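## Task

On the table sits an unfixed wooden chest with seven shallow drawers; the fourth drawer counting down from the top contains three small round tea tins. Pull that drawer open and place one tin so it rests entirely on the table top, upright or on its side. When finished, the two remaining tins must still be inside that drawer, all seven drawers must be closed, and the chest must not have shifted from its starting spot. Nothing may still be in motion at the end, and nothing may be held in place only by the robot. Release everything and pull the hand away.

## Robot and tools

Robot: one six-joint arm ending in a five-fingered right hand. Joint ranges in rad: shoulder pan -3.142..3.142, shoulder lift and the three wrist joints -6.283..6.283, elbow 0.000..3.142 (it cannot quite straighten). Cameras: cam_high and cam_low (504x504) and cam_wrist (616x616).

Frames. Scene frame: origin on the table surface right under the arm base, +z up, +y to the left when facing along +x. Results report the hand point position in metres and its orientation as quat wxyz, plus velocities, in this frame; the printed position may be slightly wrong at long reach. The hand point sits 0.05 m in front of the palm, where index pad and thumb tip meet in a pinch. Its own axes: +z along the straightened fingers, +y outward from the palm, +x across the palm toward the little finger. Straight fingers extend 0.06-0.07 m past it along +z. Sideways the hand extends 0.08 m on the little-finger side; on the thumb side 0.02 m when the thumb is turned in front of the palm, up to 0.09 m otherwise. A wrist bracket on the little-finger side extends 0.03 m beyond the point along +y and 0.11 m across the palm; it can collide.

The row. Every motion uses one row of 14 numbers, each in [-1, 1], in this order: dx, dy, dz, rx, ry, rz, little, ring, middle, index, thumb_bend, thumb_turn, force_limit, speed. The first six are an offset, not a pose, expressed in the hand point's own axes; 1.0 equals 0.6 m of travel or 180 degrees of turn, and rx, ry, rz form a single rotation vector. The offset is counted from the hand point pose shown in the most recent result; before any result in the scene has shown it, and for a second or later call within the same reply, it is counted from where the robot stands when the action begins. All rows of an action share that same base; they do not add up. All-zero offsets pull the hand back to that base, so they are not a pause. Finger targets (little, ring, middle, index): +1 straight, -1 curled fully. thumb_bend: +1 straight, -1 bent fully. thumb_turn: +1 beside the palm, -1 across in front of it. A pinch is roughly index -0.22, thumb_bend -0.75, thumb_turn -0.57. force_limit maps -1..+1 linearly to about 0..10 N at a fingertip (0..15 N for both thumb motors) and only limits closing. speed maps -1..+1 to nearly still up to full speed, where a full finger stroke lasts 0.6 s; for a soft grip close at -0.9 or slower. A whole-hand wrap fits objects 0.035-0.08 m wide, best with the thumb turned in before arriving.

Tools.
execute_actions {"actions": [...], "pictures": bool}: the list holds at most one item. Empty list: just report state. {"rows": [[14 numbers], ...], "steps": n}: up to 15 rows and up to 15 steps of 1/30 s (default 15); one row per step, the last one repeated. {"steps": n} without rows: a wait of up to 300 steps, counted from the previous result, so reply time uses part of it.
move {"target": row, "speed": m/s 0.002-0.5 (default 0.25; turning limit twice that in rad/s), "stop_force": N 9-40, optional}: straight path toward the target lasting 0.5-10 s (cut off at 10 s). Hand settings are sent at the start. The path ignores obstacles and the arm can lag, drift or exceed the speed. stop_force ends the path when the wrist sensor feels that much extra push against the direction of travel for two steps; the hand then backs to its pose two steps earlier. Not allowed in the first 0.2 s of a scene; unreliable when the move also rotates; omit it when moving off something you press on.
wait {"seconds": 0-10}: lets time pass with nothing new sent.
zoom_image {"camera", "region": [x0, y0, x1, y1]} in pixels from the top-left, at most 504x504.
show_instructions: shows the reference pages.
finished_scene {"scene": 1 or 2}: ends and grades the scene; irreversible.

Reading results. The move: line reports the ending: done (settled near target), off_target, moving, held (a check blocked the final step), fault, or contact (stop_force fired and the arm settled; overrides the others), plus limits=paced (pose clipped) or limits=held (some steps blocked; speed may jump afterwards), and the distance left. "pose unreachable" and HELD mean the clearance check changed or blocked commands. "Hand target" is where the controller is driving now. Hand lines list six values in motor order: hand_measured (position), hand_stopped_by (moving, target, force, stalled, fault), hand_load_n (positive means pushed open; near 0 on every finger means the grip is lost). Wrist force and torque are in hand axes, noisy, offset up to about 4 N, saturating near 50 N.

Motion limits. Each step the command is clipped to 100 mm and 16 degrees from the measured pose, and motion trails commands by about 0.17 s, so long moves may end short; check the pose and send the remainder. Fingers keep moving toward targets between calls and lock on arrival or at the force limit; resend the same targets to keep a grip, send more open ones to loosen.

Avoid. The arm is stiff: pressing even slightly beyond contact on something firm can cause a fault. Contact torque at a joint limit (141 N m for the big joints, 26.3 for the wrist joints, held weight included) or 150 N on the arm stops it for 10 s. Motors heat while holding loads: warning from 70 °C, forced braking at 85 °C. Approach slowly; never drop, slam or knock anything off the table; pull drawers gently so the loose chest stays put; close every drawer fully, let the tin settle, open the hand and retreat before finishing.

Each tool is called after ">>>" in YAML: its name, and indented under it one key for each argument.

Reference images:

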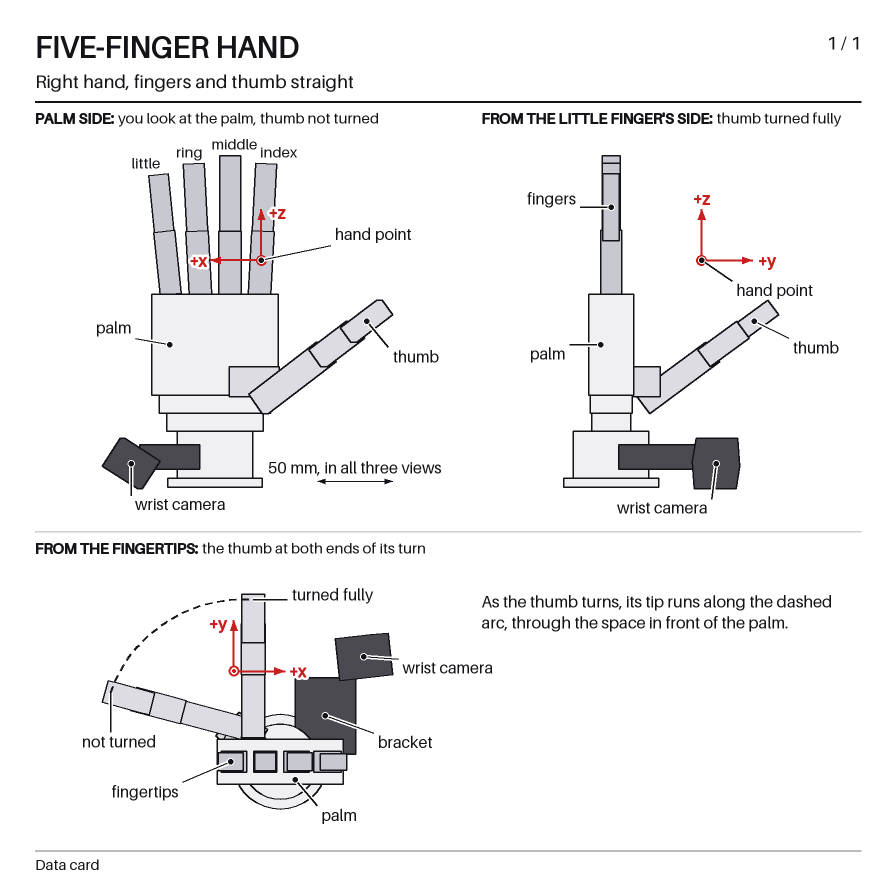

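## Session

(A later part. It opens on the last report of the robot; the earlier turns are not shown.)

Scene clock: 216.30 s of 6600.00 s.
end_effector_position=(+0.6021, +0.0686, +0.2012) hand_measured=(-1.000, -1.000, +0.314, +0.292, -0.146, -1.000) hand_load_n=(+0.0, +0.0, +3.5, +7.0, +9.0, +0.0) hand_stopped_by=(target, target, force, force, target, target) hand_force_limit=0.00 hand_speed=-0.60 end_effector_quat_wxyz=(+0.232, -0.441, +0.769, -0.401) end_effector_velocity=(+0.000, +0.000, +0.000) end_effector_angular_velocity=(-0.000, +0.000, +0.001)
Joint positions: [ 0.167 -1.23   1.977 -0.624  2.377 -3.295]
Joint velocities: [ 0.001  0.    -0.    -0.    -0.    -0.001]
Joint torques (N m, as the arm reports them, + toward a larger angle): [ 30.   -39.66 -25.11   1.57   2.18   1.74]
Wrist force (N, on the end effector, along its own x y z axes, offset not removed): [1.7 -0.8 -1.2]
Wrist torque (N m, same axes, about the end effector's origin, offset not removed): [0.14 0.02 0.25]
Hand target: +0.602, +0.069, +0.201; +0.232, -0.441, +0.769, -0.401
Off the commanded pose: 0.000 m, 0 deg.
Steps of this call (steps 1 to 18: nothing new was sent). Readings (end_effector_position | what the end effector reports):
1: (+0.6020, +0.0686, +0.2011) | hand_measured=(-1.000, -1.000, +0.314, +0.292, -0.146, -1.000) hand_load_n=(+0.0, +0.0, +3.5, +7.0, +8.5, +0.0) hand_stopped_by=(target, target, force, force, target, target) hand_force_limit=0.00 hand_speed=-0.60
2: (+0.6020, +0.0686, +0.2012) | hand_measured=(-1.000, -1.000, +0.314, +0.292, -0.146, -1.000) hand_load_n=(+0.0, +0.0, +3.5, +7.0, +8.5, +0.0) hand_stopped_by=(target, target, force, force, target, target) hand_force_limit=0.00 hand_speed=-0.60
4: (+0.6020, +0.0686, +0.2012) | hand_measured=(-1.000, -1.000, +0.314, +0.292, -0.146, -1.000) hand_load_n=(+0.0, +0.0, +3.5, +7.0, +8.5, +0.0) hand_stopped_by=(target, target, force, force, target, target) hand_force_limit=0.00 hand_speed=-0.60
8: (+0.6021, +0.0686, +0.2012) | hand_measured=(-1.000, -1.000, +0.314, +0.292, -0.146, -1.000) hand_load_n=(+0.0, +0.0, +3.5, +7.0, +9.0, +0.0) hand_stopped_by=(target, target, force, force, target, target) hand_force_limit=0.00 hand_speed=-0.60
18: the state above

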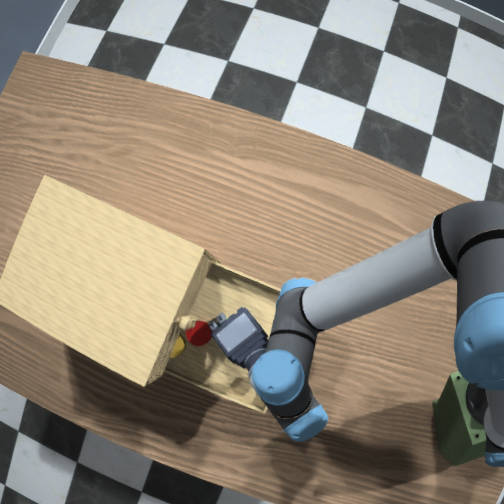

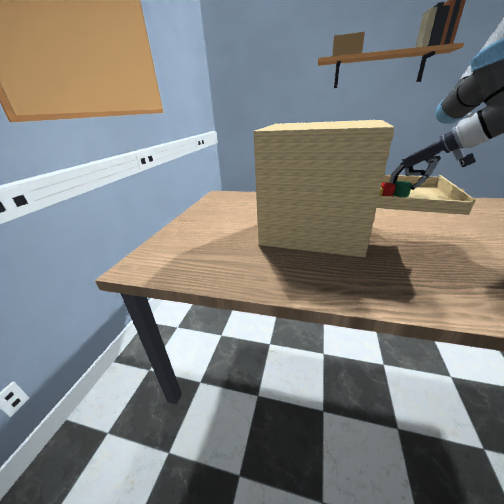

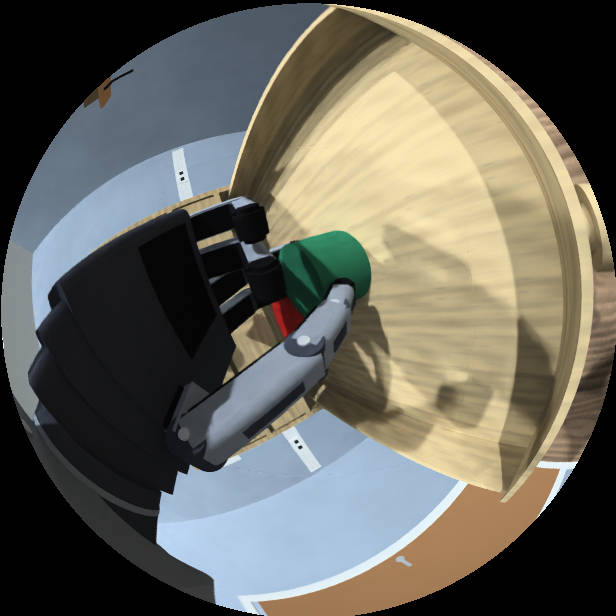

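>>> move:
  target: [0.008,-0.087,-0.079,0,0,0,-1,-1,-0.1,-0.1,-0.15,-1,0.0,-0.6]
  speed: 0.05

>>> zoom_image:
  camera: "cam_low"
  region: [370, 110, 490, 220]

Scene clock: 219.77 s of 6600.00 s.
end_effector_position=(+0.5917, +0.0688, +0.2709) hand_measured=(-1.000, -1.000, +0.314, +0.292, -0.144, -1.000) hand_load_n=(+0.0, +0.0, +3.0, +6.5, +9.5, +0.0) hand_stopped_by=(target, target, force, force, target, target) hand_force_limit=0.00 hand_speed=-0.60 end_effector_quat_wxyz=(+0.232, -0.441, +0.769, -0.401) end_effector_velocity=(-0.000, +0.000, +0.003) end_effector_angular_velocity=(+0.000, +0.000, +0.000)
Joint positions: [ 0.257 -1.335  1.944 -0.471  2.467 -3.277]
Joint velocities: [ 0.004 -0.003 -0.002  0.006  0.003  0.001]
Joint torques (N m, as the arm reports them, + toward a larger angle): [ 29.25 -38.95 -28.88   1.91   2.47   1.86]
Wrist force (N, on the end effector, along its own x y z axes, offset not removed): [2.9 0.1 1.4]
Wrist torque (N m, same axes, about the end effector's origin, offset not removed): [-0.11 -0.16 0.51]
Hand target: +0.592, +0.069, +0.271; +0.232, -0.441, +0.769, -0.401
Off the commanded pose: 0.000 m, 0 deg.
move: done

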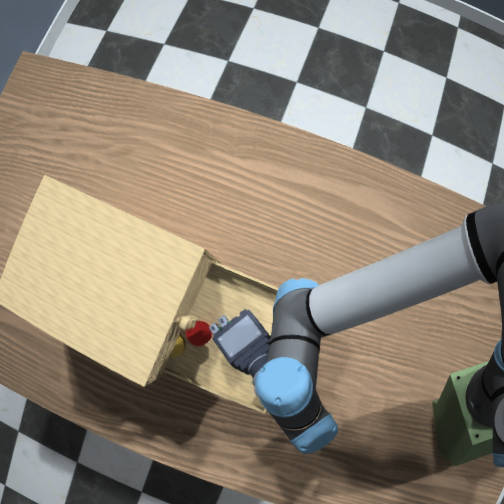

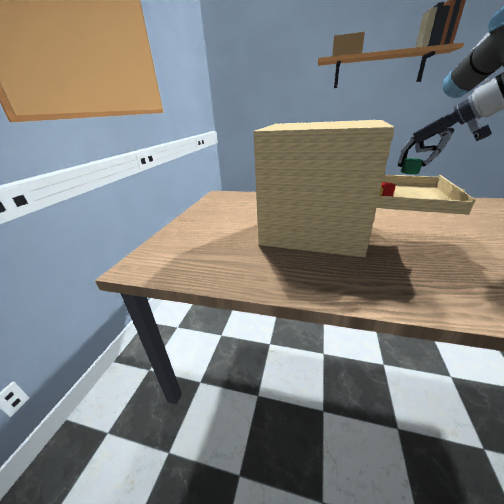

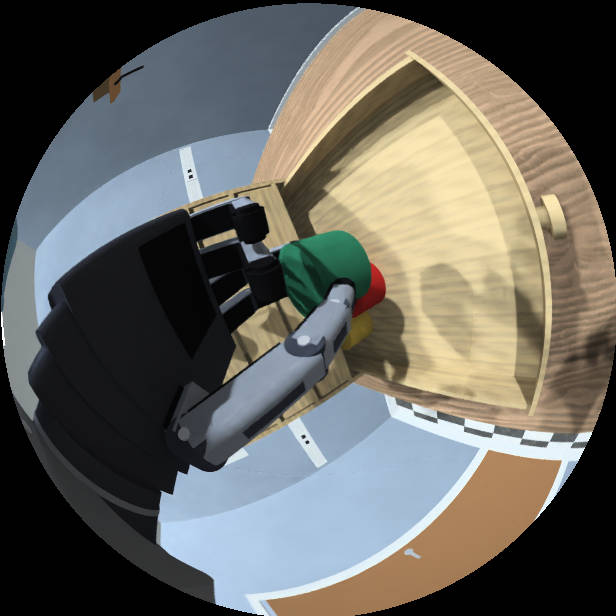

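Region (370, 110, 490, 220) of cam_low's 504x504 image, scaled by 4.200, with more detail than that image has; it fills the top 462 rows of this view, and the rest is white.

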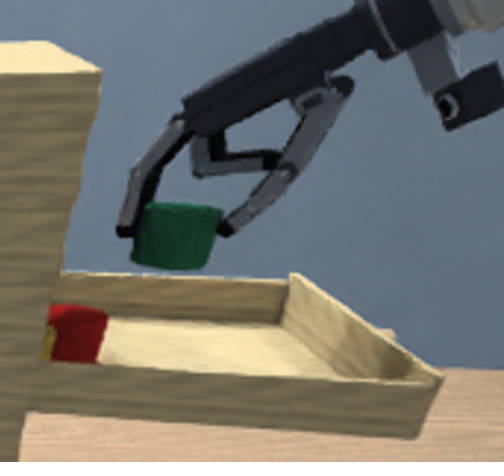

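>>> move:
  target: [0.555,-0.118,0.168,0,0,0,-1,-1,-0.1,-0.1,-0.15,-1,0.0,-0.6]
  speed: 0.2

>>> move:
  target: [0,0.26,0.182,0,0,0,-1,-1,-0.1,-0.1,-0.15,-1,0.0,-0.6]
  speed: 0.15

>>> zoom_image:
  camera: "cam_low"
  region: [350, 130, 504, 280]

Scene clock: 225.10 s of 6600.00 s.
end_effector_position=(+0.5304, -0.2803, +0.2701) hand_measured=(-1.000, -1.000, +0.314, +0.292, -0.144, -1.000) hand_load_n=(+0.0, +0.0, +3.0, +6.5, +9.5, +0.0) hand_stopped_by=(target, target, force, force, target, target) hand_force_limit=0.00 hand_speed=-0.60 end_effector_quat_wxyz=(+0.232, -0.441, +0.769, -0.401) end_effector_velocity=(+0.000, -0.003, +0.000) end_effector_angular_velocity=(+0.002, -0.003, +0.003)
Joint positions: [-0.789 -1.886  2.079 -0.106  1.427 -3.397]
Joint velocities: [-0.013 -0.    -0.004  0.004 -0.017  0.   ]
Joint torques (N m, as the arm reports them, + toward a larger angle): [ -3.   -36.2  -31.19   2.3   -2.83  -1.8 ]
Wrist force (N, on the end effector, along its own x y z axes, offset not removed): [3.2 1.1 0.2]
Wrist torque (N m, same axes, about the end effector's origin, offset not removed): [0.05 -0.12 0.45]
Hand target: +0.530, -0.281, +0.270; +0.232, -0.441, +0.769, -0.400
Off the commanded pose: 0.001 m, 0 deg.
move: done

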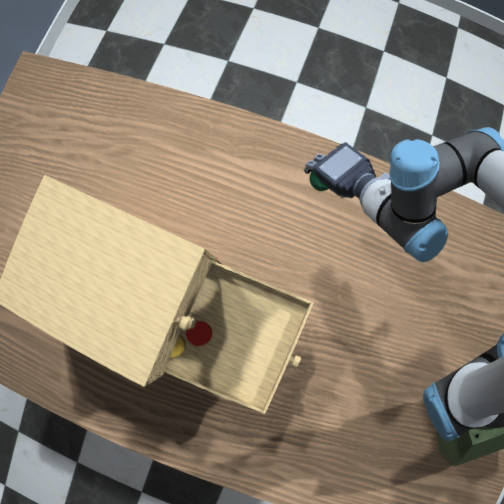

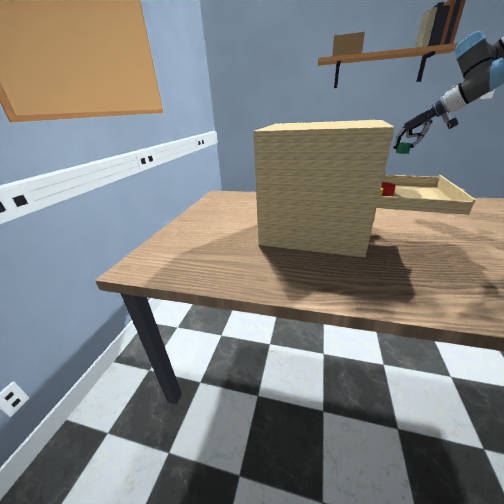

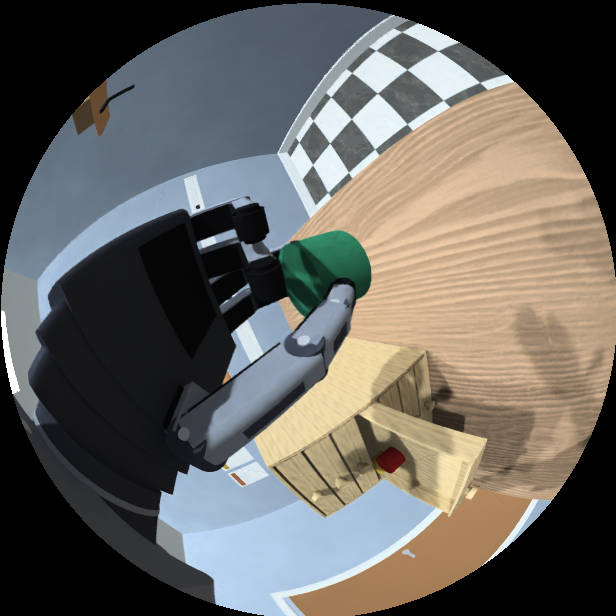

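Scene clock: 226.93 s of 6600.00 s.
end_effector_position=(+0.5312, -0.2801, +0.0799) hand_measured=(-1.000, -1.000, +0.314, +0.292, -0.144, -1.000) hand_load_n=(+0.0, +0.0, +3.0, +6.5, +9.5, +0.0) hand_stopped_by=(target, target, force, force, target, target) hand_force_limit=0.00 hand_speed=-0.60 end_effector_quat_wxyz=(+0.232, -0.441, +0.769, -0.401) end_effector_velocity=(-0.001, +0.001, -0.003) end_effector_angular_velocity=(+0.002, +0.003, +0.000)
Joint positions: [-0.857 -1.462  2.165 -0.615  1.359 -3.404]
Joint velocities: [-0.001  0.007  0.002 -0.006 -0.    -0.001]
Joint torques (N m, as the arm reports them, + toward a larger angle): [ -2.33 -19.08 -21.77  -2.03  -3.07   1.8 ]
Wrist force (N, on the end effector, along its own x y z axes, offset not removed): [-1.5 1.6 2.9]
Wrist torque (N m, same axes, about the end effector's origin, offset not removed): [0.13 0.36 0.19]
Hand target: +0.531, -0.280, +0.080; +0.232, -0.441, +0.769, -0.401
Off the commanded pose: 0.000 m, 0 deg.
move: done

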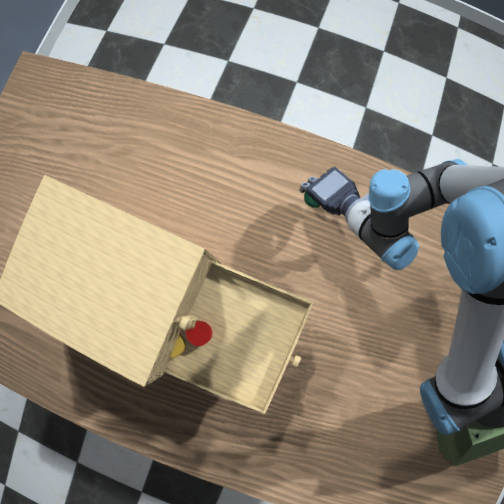

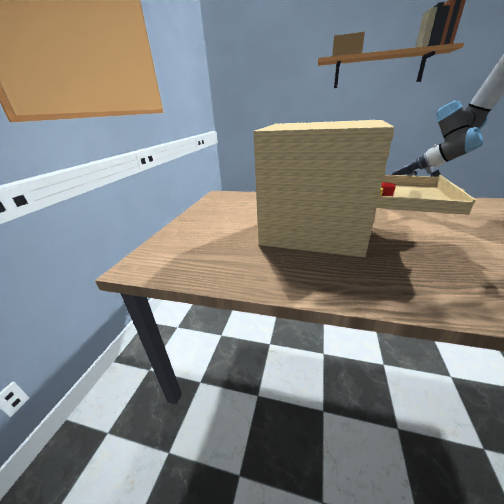

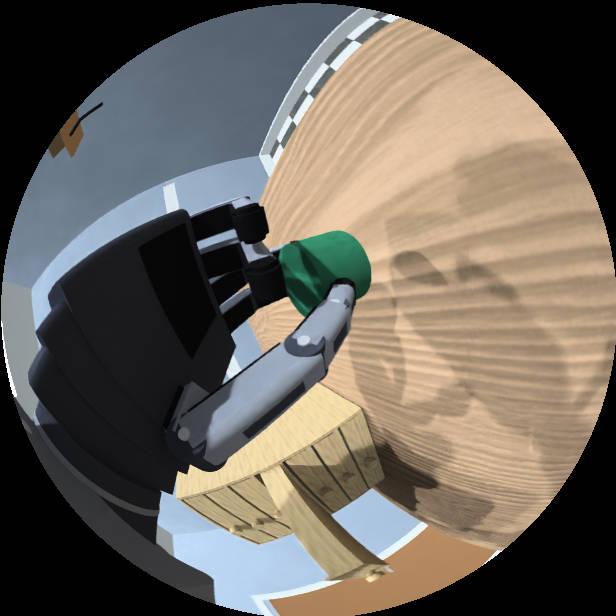

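Region (350, 130, 504, 280) of cam_low's 504x504 image, scaled by 3.273, with more detail than that image has; it fills the top 491 rows of this view, and the rest is white.

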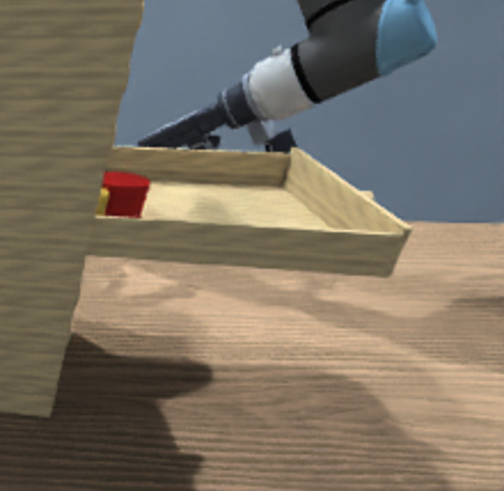

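>>> move:
  target: [0,0.037,0.026,0,0,0,-1,-1,-0.1,-0.1,-0.15,-1,0.0,-0.6]
  speed: 0.06

>>> move:
  target: [0,0.048,0.0335,0,0,0,-1,-1,-0.1,-0.1,-0.15,-1,0.0,-0.6]
  speed: 0.006
  stop_force: 9

Scene clock: 229.57 s of 6600.00 s.
end_effector_position=(+0.5314, -0.2801, +0.0531) hand_measured=(-1.000, -1.000, +0.314, +0.292, -0.144, -1.000) hand_load_n=(+0.0, +0.0, +3.0, +6.5, +9.5, +0.0) hand_stopped_by=(target, target, force, force, target, target) hand_force_limit=0.00 hand_speed=-0.60 end_effector_quat_wxyz=(+0.232, -0.441, +0.769, -0.401) end_effector_velocity=(-0.000, +0.000, -0.003) end_effector_angular_velocity=(+0.001, +0.000, -0.001)
Joint positions: [-0.863 -1.391  2.156 -0.677  1.352 -3.404]
Joint velocities: [-0.001  0.008 -0.    -0.006 -0.     0.001]
Joint torques (N m, as the arm reports them, + toward a larger angle): [ -2.63 -19.45 -19.81  -2.31  -2.96  -1.73]
Wrist force (N, on the end effector, along its own x y z axes, offset not removed): [1.9 2.6 0.0]
Wrist torque (N m, same axes, about the end effector's origin, offset not removed): [0.34 -0.01 0.49]
Hand target: +0.531, -0.280, +0.053; +0.232, -0.441, +0.769, -0.401
Off the commanded pose: 0.000 m, 0 deg.
move: done

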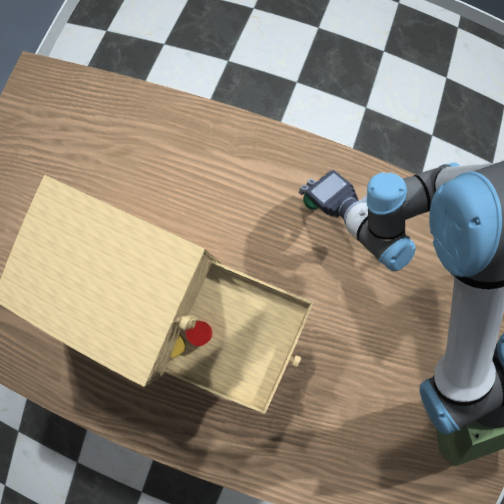

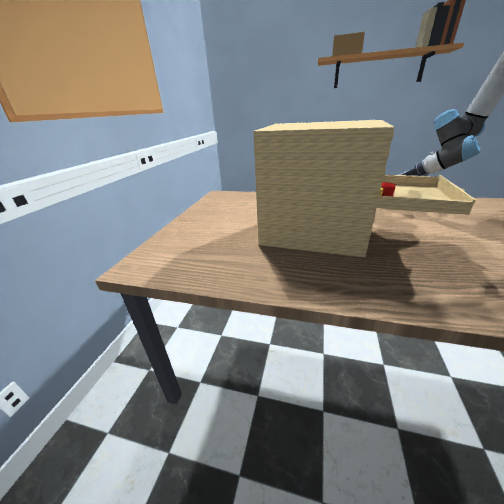

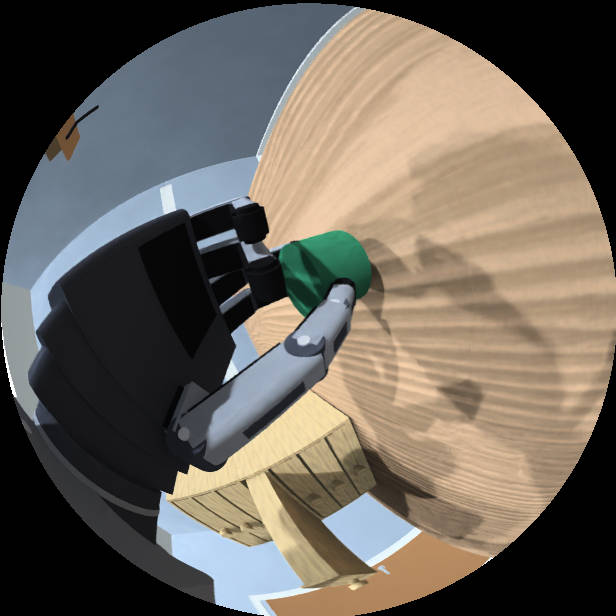

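Scene clock: 233.17 s of 6600.00 s.
end_effector_position=(+0.5315, -0.2801, +0.0337) hand_measured=(-1.000, -1.000, +0.314, +0.292, -0.144, -1.000) hand_load_n=(+0.0, +0.0, +4.0, +7.0, +8.5, +0.0) hand_stopped_by=(target, target, force, force, target, target) hand_force_limit=0.00 hand_speed=-0.60 end_effector_quat_wxyz=(+0.232, -0.441, +0.769, -0.401) end_effector_velocity=(-0.001, +0.001, +0.001) end_effector_angular_velocity=(+0.002, +0.003, +0.000)
Joint positions: [-0.868 -1.339  2.147 -0.72   1.348 -3.405]
Joint velocities: [-0.    -0.005  0.002  0.006  0.    -0.   ]
Joint torques (N m, as the arm reports them, + toward a larger angle): [  2.27 -41.03   4.39   2.94   0.14  -1.99]
Wrist force (N, on the end effector, along its own x y z axes, offset not removed): [0.9 -3.5 -0.2]
Wrist torque (N m, same axes, about the end effector's origin, offset not removed): [0.01 0.07 0.26]
Hand target: +0.531, -0.280, +0.034; +0.232, -0.441, +0.769, -0.401
Off the commanded pose: 0.016 m, 0 deg.
move: contact

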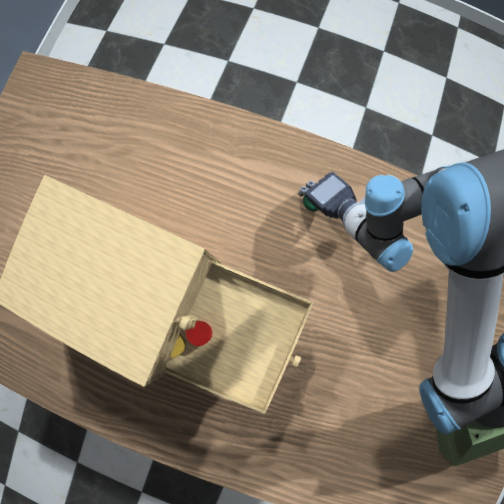

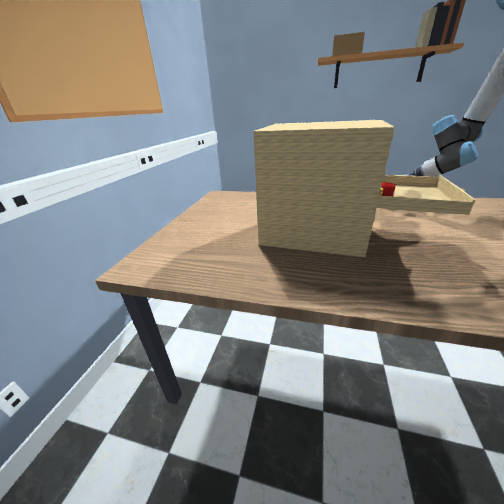

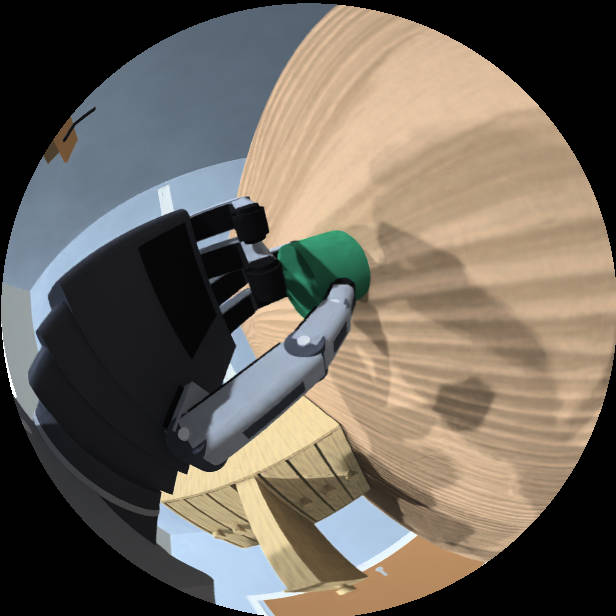

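>>> execute_actions:
  actions:
    - {"rows":[[0,0,0,0,0,0,-1,-1,0.55,0.55,0.0,-1,0.0,-0.2]],"steps":12}
  pictures: false

>>> move:
  target: [0,-0.12,-0.084,0,0,0,-1,-1,0.55,0.55,0.0,-1,0.0,-0.2]
  speed: 0.15

>>> move:
  target: [0.0,0.05,-0.23,-0.014,0.124,0.775,-1,-1,-1,-0.22,-0.75,-0.57,0.0,0.2]
  speed: 0.4

Scene clock: 244.00 s of 6600.00 s.
end_effector_position=(+0.5315, -0.2800, +0.0338) hand_measured=(-1.000, -1.000, +0.550, +0.550, +0.000, -1.000) hand_load_n=(+0.0, +0.0, +0.0, +0.0, +0.0, +0.0) hand_stopped_by=(target, target, target, target, target, target) hand_force_limit=0.00 hand_speed=-0.20 end_effector_quat_wxyz=(+0.232, -0.441, +0.769, -0.401) end_effector_velocity=(-0.000, -0.000, -0.001) end_effector_angular_velocity=(+0.000, +0.000, +0.000)
Joint positions: [-0.868 -1.339  2.147 -0.72   1.348 -3.405]
Joint velocities: [-0.001  0.002 -0.001 -0.001 -0.001 -0.   ]
Joint torques (N m, as the arm reports them, + toward a larger angle): [ 10.85 -21.79 -19.08  -1.99  -3.     1.33]
Wrist force (N, on the end effector, along its own x y z axes, offset not removed): [1.2 1.0 -1.2]
Wrist torque (N m, same axes, about the end effector's origin, offset not removed): [0.21 0.09 0.26]
Hand target: +0.531, -0.280, +0.034; +0.232, -0.441, +0.769, -0.401
Off the commanded pose: 0.000 m, 0 deg.
Steps of this call (steps 1 to 90: nothing new was sent; then 7.43 s passed at rest; steps 91 to 102: all 12 steps of this action). Readings (end_effector_position | what the end effector reports):
91: (+0.5315, -0.2800, +0.0340) | hand_measured=(-1.000, -1.000, +0.314, +0.292, -0.144, -1.000) hand_load_n=(+0.0, +0.0, +3.0, +6.0, +10.0, +0.0) hand_stopped_by=(target, target, moving, moving, moving, target) hand_force_limit=0.00 hand_speed=-0.20
92: (+0.5315, -0.2800, +0.0340) | hand_measured=(-1.000, -1.000, +0.314, +0.292, -0.144, -1.000) hand_load_n=(+0.0, +0.0, +3.0, +6.0, +10.0, +0.0) hand_stopped_by=(target, target, moving, moving, moving, target) hand_force_limit=0.00 hand_speed=-0.20
94: (+0.5314, -0.2800, +0.0340) | hand_measured=(-1.000, -1.000, +0.354, +0.330, -0.124, -1.000) hand_load_n=(+0.0, +0.0, +0.0, +0.0, +0.0, +0.0) hand_stopped_by=(target, target, moving, moving, moving, target) hand_force_limit=0.00 hand_speed=-0.20
98: (+0.5314, -0.2800, +0.0339) | hand_measured=(-1.000, -1.000, +0.530, +0.508, -0.012, -1.000) hand_load_n=(+0.0, +0.0, +0.0, +0.0, +0.0, +0.0) hand_stopped_by=(target, target, moving, moving, moving, target) hand_force_limit=0.00 hand_speed=-0.20
102: the state above

Scene clock: 245.40 s of 6600.00 s.
end_effector_position=(+0.5311, -0.2800, +0.1213) hand_measured=(-1.000, -1.000, +0.550, +0.550, +0.000, -1.000) hand_load_n=(+0.0, +0.0, +0.0, +0.0, +0.0, +0.0) hand_stopped_by=(target, target, target, target, target, target) hand_force_limit=0.00 hand_speed=-0.20 end_effector_quat_wxyz=(+0.232, -0.441, +0.769, -0.401) end_effector_velocity=(-0.001, +0.001, +0.002) end_effector_angular_velocity=(+0.001, +0.001, +0.000)
Joint positions: [-0.846 -1.569  2.168 -0.511  1.37  -3.403]
Joint velocities: [ 0.    -0.006  0.001  0.006  0.     0.   ]
Joint torques (N m, as the arm reports them, + toward a larger angle): [ 23.13 -41.27 -22.3    2.26   2.14  -1.89]
Wrist force (N, on the end effector, along its own x y z axes, offset not removed): [0.0 0.9 1.1]
Wrist torque (N m, same axes, about the end effector's origin, offset not removed): [0.01 0.17 0.27]
Hand target: +0.531, -0.280, +0.122; +0.232, -0.441, +0.769, -0.401
Off the commanded pose: 0.000 m, 0 deg.
move: done

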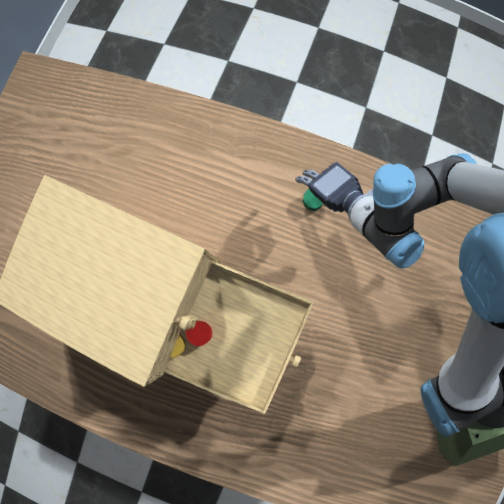

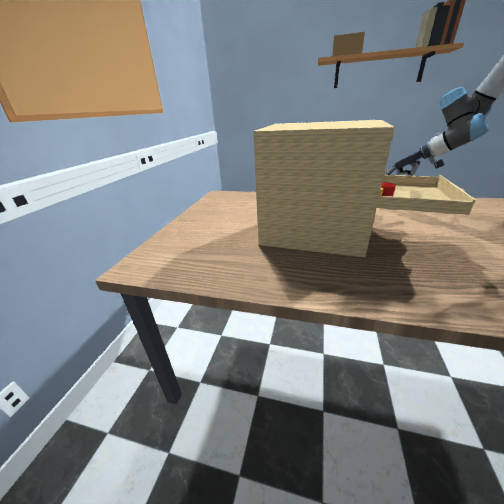

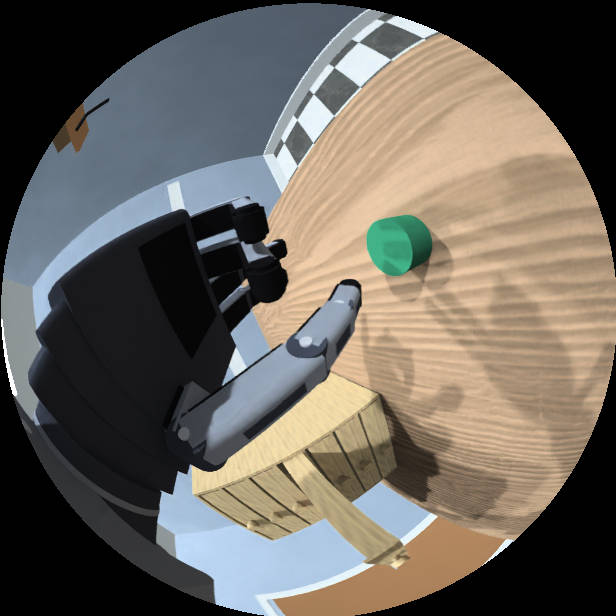

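Scene clock: 249.10 s of 6600.00 s.
end_effector_position=(+0.4184, -0.2145, +0.1754) hand_measured=(-1.000, -1.000, -1.000, -0.220, -0.748, -0.570) hand_load_n=(+0.0, +0.0, +0.0, +1.5, +1.5, +0.0) hand_stopped_by=(target, target, target, target, target, target) hand_force_limit=0.00 hand_speed=0.20 end_effector_quat_wxyz=(+0.328, +0.625, +0.708, +0.030) end_effector_velocity=(-0.001, +0.001, +0.000) end_effector_angular_velocity=(+0.009, -0.004, -0.011)
Joint positions: [-0.957 -1.749  2.598 -0.493  1.412 -1.019]
Joint velocities: [ 0.006 -0.001  0.002  0.001  0.005  0.017]
Joint torques (N m, as the arm reports them, + toward a larger angle): [ 21.24 -30.19  12.8    2.84   2.14   1.96]
Wrist force (N, on the end effector, along its own x y z axes, offset not removed): [2.9 1.2 0.5]
Wrist torque (N m, same axes, about the end effector's origin, offset not removed): [0.13 -0.14 0.46]
Hand target: +0.418, -0.214, +0.175; +0.328, +0.626, +0.707, +0.030
Off the commanded pose: 0.000 m, 0 deg.
move: done

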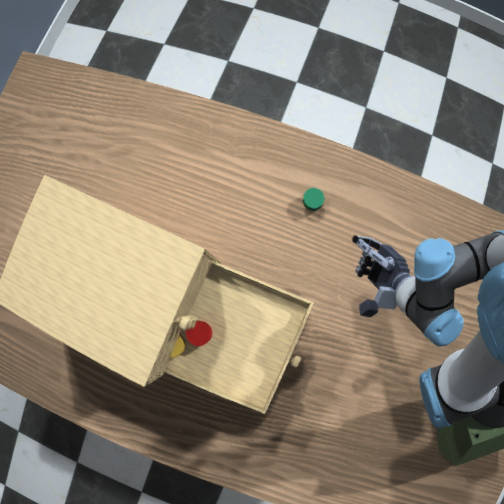

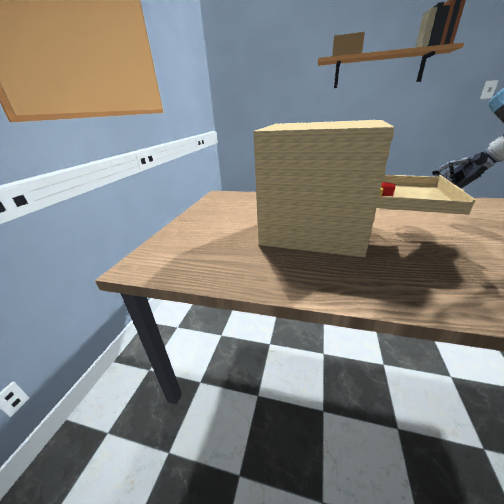

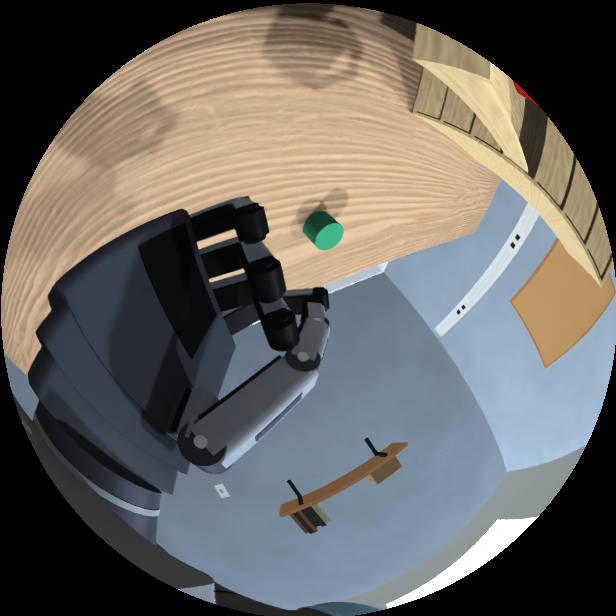

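>>> move:
  target: [0.421,0.091,-0.202,0,0,0,-1,-1,-1,-0.22,-0.75,-0.57,0.0,0.2]
  speed: 0.2

>>> zoom_image:
  camera: "cam_wrist"
  region: [240, 220, 420, 370]

Scene clock: 253.37 s of 6600.00 s.
end_effector_position=(+0.4043, +0.0699, +0.1876) hand_measured=(-1.000, -1.000, -1.000, -0.220, -0.748, -0.570) hand_load_n=(+0.0, +0.0, +0.0, +1.5, +1.5, +0.0) hand_stopped_by=(target, target, target, target, target, target) hand_force_limit=0.00 hand_speed=0.20 end_effector_quat_wxyz=(+0.329, +0.625, +0.708, +0.031) end_effector_velocity=(+0.001, +0.002, -0.000) end_effector_angular_velocity=(+0.002, +0.012, -0.012)
Joint positions: [ 0.331 -1.019  2.32  -0.605  2.575 -0.347]
Joint velocities: [ 0.013  0.014 -0.027  0.055  0.017  0.045]
Joint torques (N m, as the arm reports them, + toward a larger angle): [ 30.34 -12.62 -15.69   3.19   2.75   1.69]
Wrist force (N, on the end effector, along its own x y z axes, offset not removed): [3.4 -0.4 1.8]
Wrist torque (N m, same axes, about the end effector's origin, offset not removed): [-0.13 -0.39 0.31]
Hand target: +0.404, +0.070, +0.187; +0.328, +0.625, +0.708, +0.030
Off the commanded pose: 0.001 m, 0 deg.
move: done

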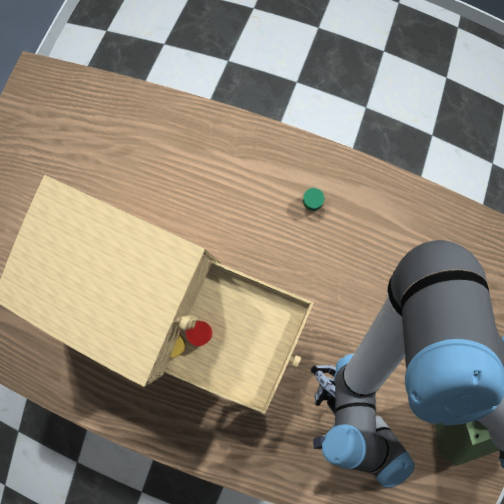

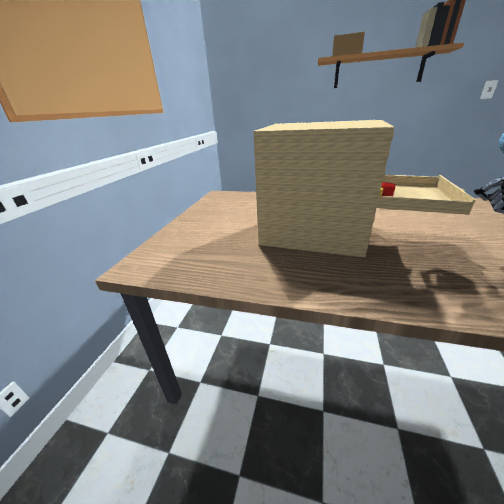

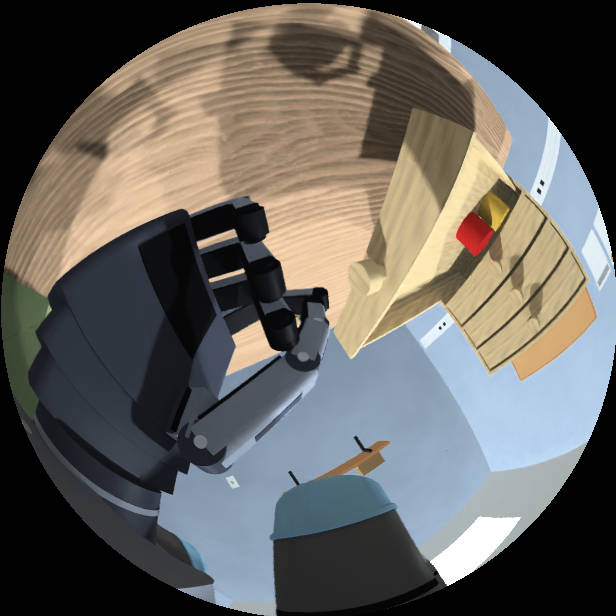

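Region (240, 220, 420, 370) of cam_wrist's 616x616 image, scaled by 2.800, with more detail than that image has.

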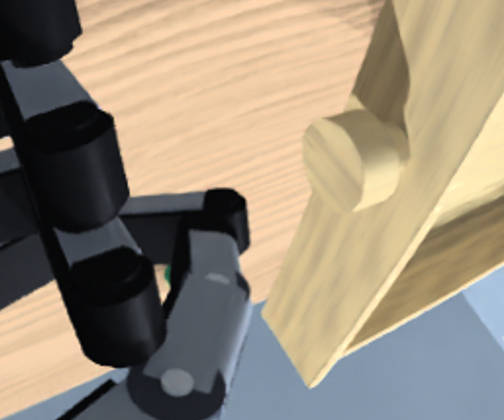

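>>> move:
  target: [0,0.0325,0.027,0,0,0,-1,-1,-1,-0.22,-0.75,-0.57,0.0,0.2]
  speed: 0.04

>>> zoom_image:
  camera: "cam_wrist"
  region: [240, 220, 420, 370]

>>> zoom_image:
  camera: "cam_high"
  region: [260, 320, 350, 410]

Scene clock: 256.60 s of 6600.00 s.
end_effector_position=(+0.4291, +0.0682, +0.1838) hand_measured=(-1.000, -1.000, -1.000, -0.220, -0.748, -0.570) hand_load_n=(+0.0, +0.0, +0.0, +1.5, +1.5, +0.0) hand_stopped_by=(target, target, target, target, target, target) hand_force_limit=0.00 hand_speed=0.20 end_effector_quat_wxyz=(+0.329, +0.625, +0.708, +0.031) end_effector_velocity=(+0.003, -0.001, -0.001) end_effector_angular_velocity=(-0.001, +0.000, -0.000)
Joint positions: [ 0.296 -1.026  2.279 -0.591  2.548 -0.387]
Joint velocities: [-0.005 -0.001 -0.004  0.001 -0.003 -0.005]
Joint torques (N m, as the arm reports them, + toward a larger angle): [  4.56 -36.13 -17.69   2.94  -2.54  -1.75]
Wrist force (N, on the end effector, along its own x y z axes, offset not removed): [1.9 1.1 -0.3]
Wrist torque (N m, same axes, about the end effector's origin, offset not removed): [0.19 0.09 0.34]
Hand target: +0.429, +0.068, +0.184; +0.329, +0.625, +0.708, +0.031
Off the commanded pose: 0.000 m, 0 deg.
move: done

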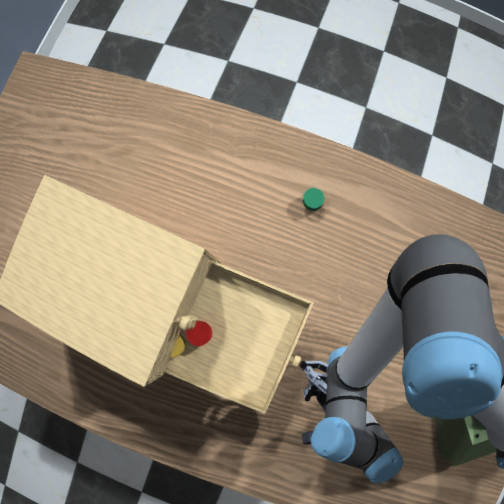

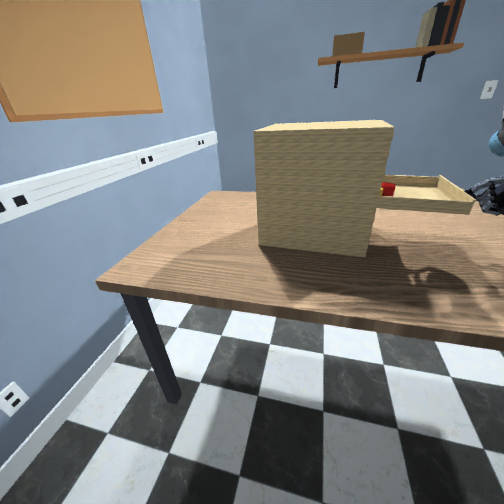

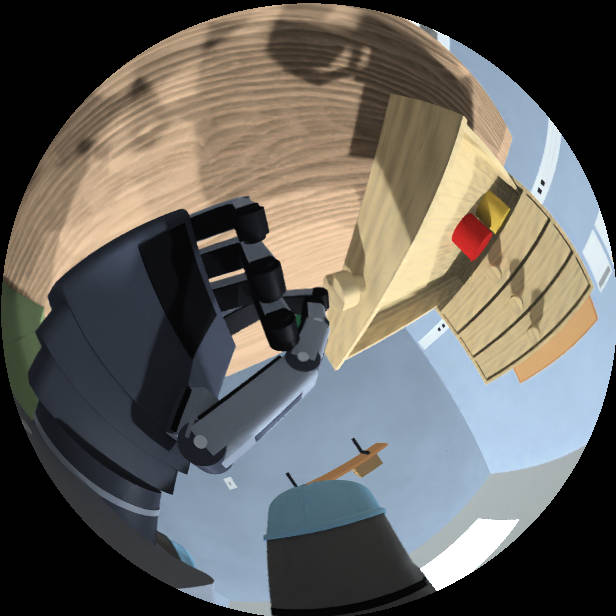

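Region (240, 220, 420, 370) of cam_wrist's 616x616 image, scaled by 2.800, with more detail than that image has.

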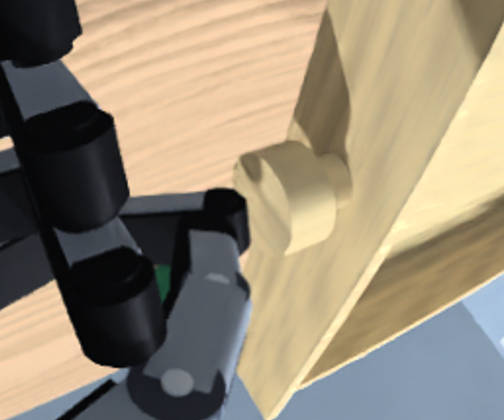

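Region (260, 320, 350, 410) of cam_high's 504x504 image, scaled by 5.600, with more detail than that image has.

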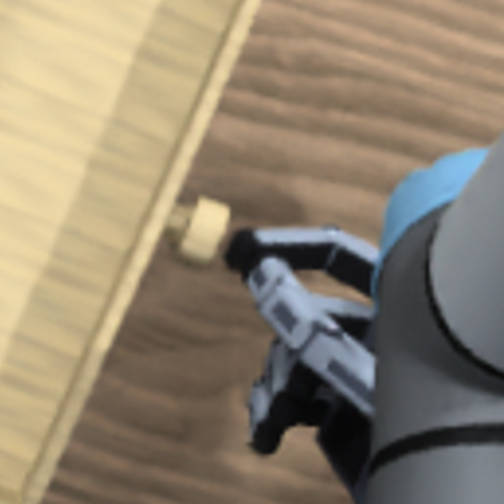

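>>> move:
  target: [-0.012,0.286,0.172,0,0,0,-1,-1,-1,-0.22,-0.75,-0.57,0.0,0.2]
  speed: 0.035
  stop_force: 12

>>> zoom_image:
  camera: "cam_wrist"
  region: [240, 200, 460, 380]

Scene clock: 260.10 s of 6600.00 s.
end_effector_position=(+0.4768, +0.0664, +0.1839) hand_measured=(-1.000, -1.000, -1.000, -0.220, -0.746, -0.570) hand_load_n=(+0.0, +0.0, +0.0, +1.5, +1.5, +0.0) hand_stopped_by=(target, target, target, target, target, target) hand_force_limit=0.00 hand_speed=0.20 end_effector_quat_wxyz=(+0.329, +0.625, +0.708, +0.031) end_effector_velocity=(-0.002, +0.001, +0.000) end_effector_angular_velocity=(+0.001, -0.002, +0.001)
Joint positions: [ 0.256 -1.035  2.181 -0.519  2.517 -0.429]
Joint velocities: [ 0.003  0.     0.004 -0.004  0.001  0.001]
Joint torques (N m, as the arm reports them, + toward a larger angle): [ 29.91 -37.84  10.23  -1.15   2.53   1.89]
Wrist force (N, on the end effector, along its own x y z axes, offset not removed): [3.5 1.5 1.8]
Wrist torque (N m, same axes, about the end effector's origin, offset not removed): [0.19 -0.22 0.47]
Hand target: +0.477, +0.066, +0.184; +0.329, +0.625, +0.708, +0.031
Off the commanded pose: 0.153 m, 0 deg.
move: contact

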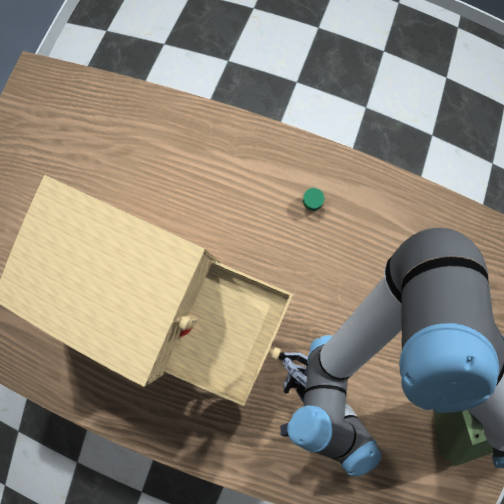

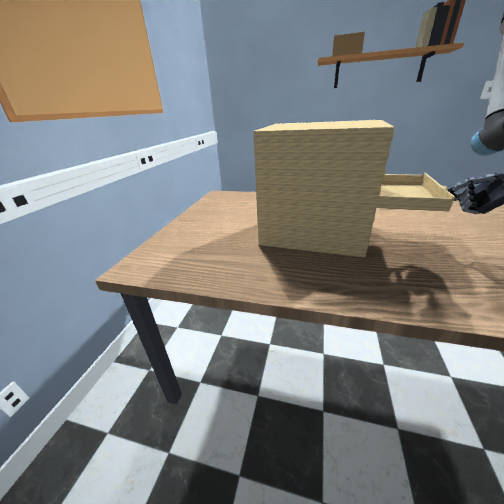

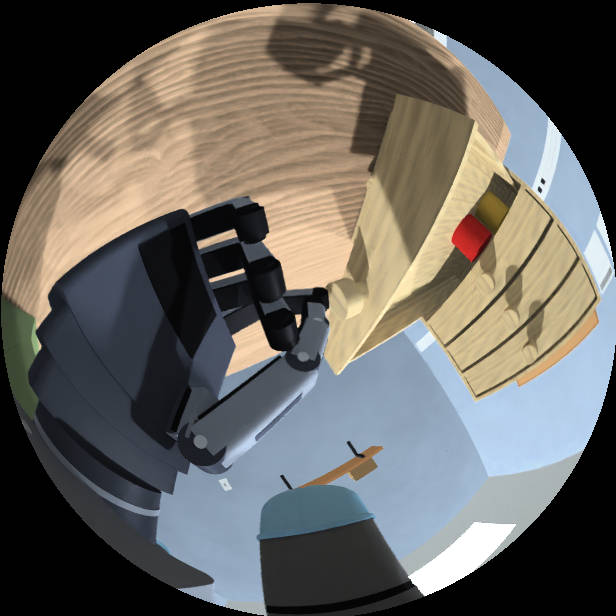

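Region (240, 200, 460, 380) of cam_wrist's 616x616 image, scaled by 2.291, with more detail than that image has; it fills the top 412 rows of this view, and the rest is white.

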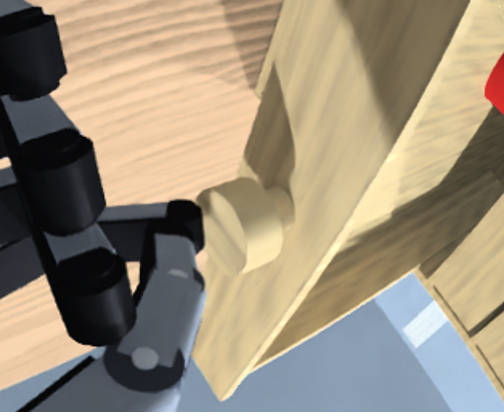

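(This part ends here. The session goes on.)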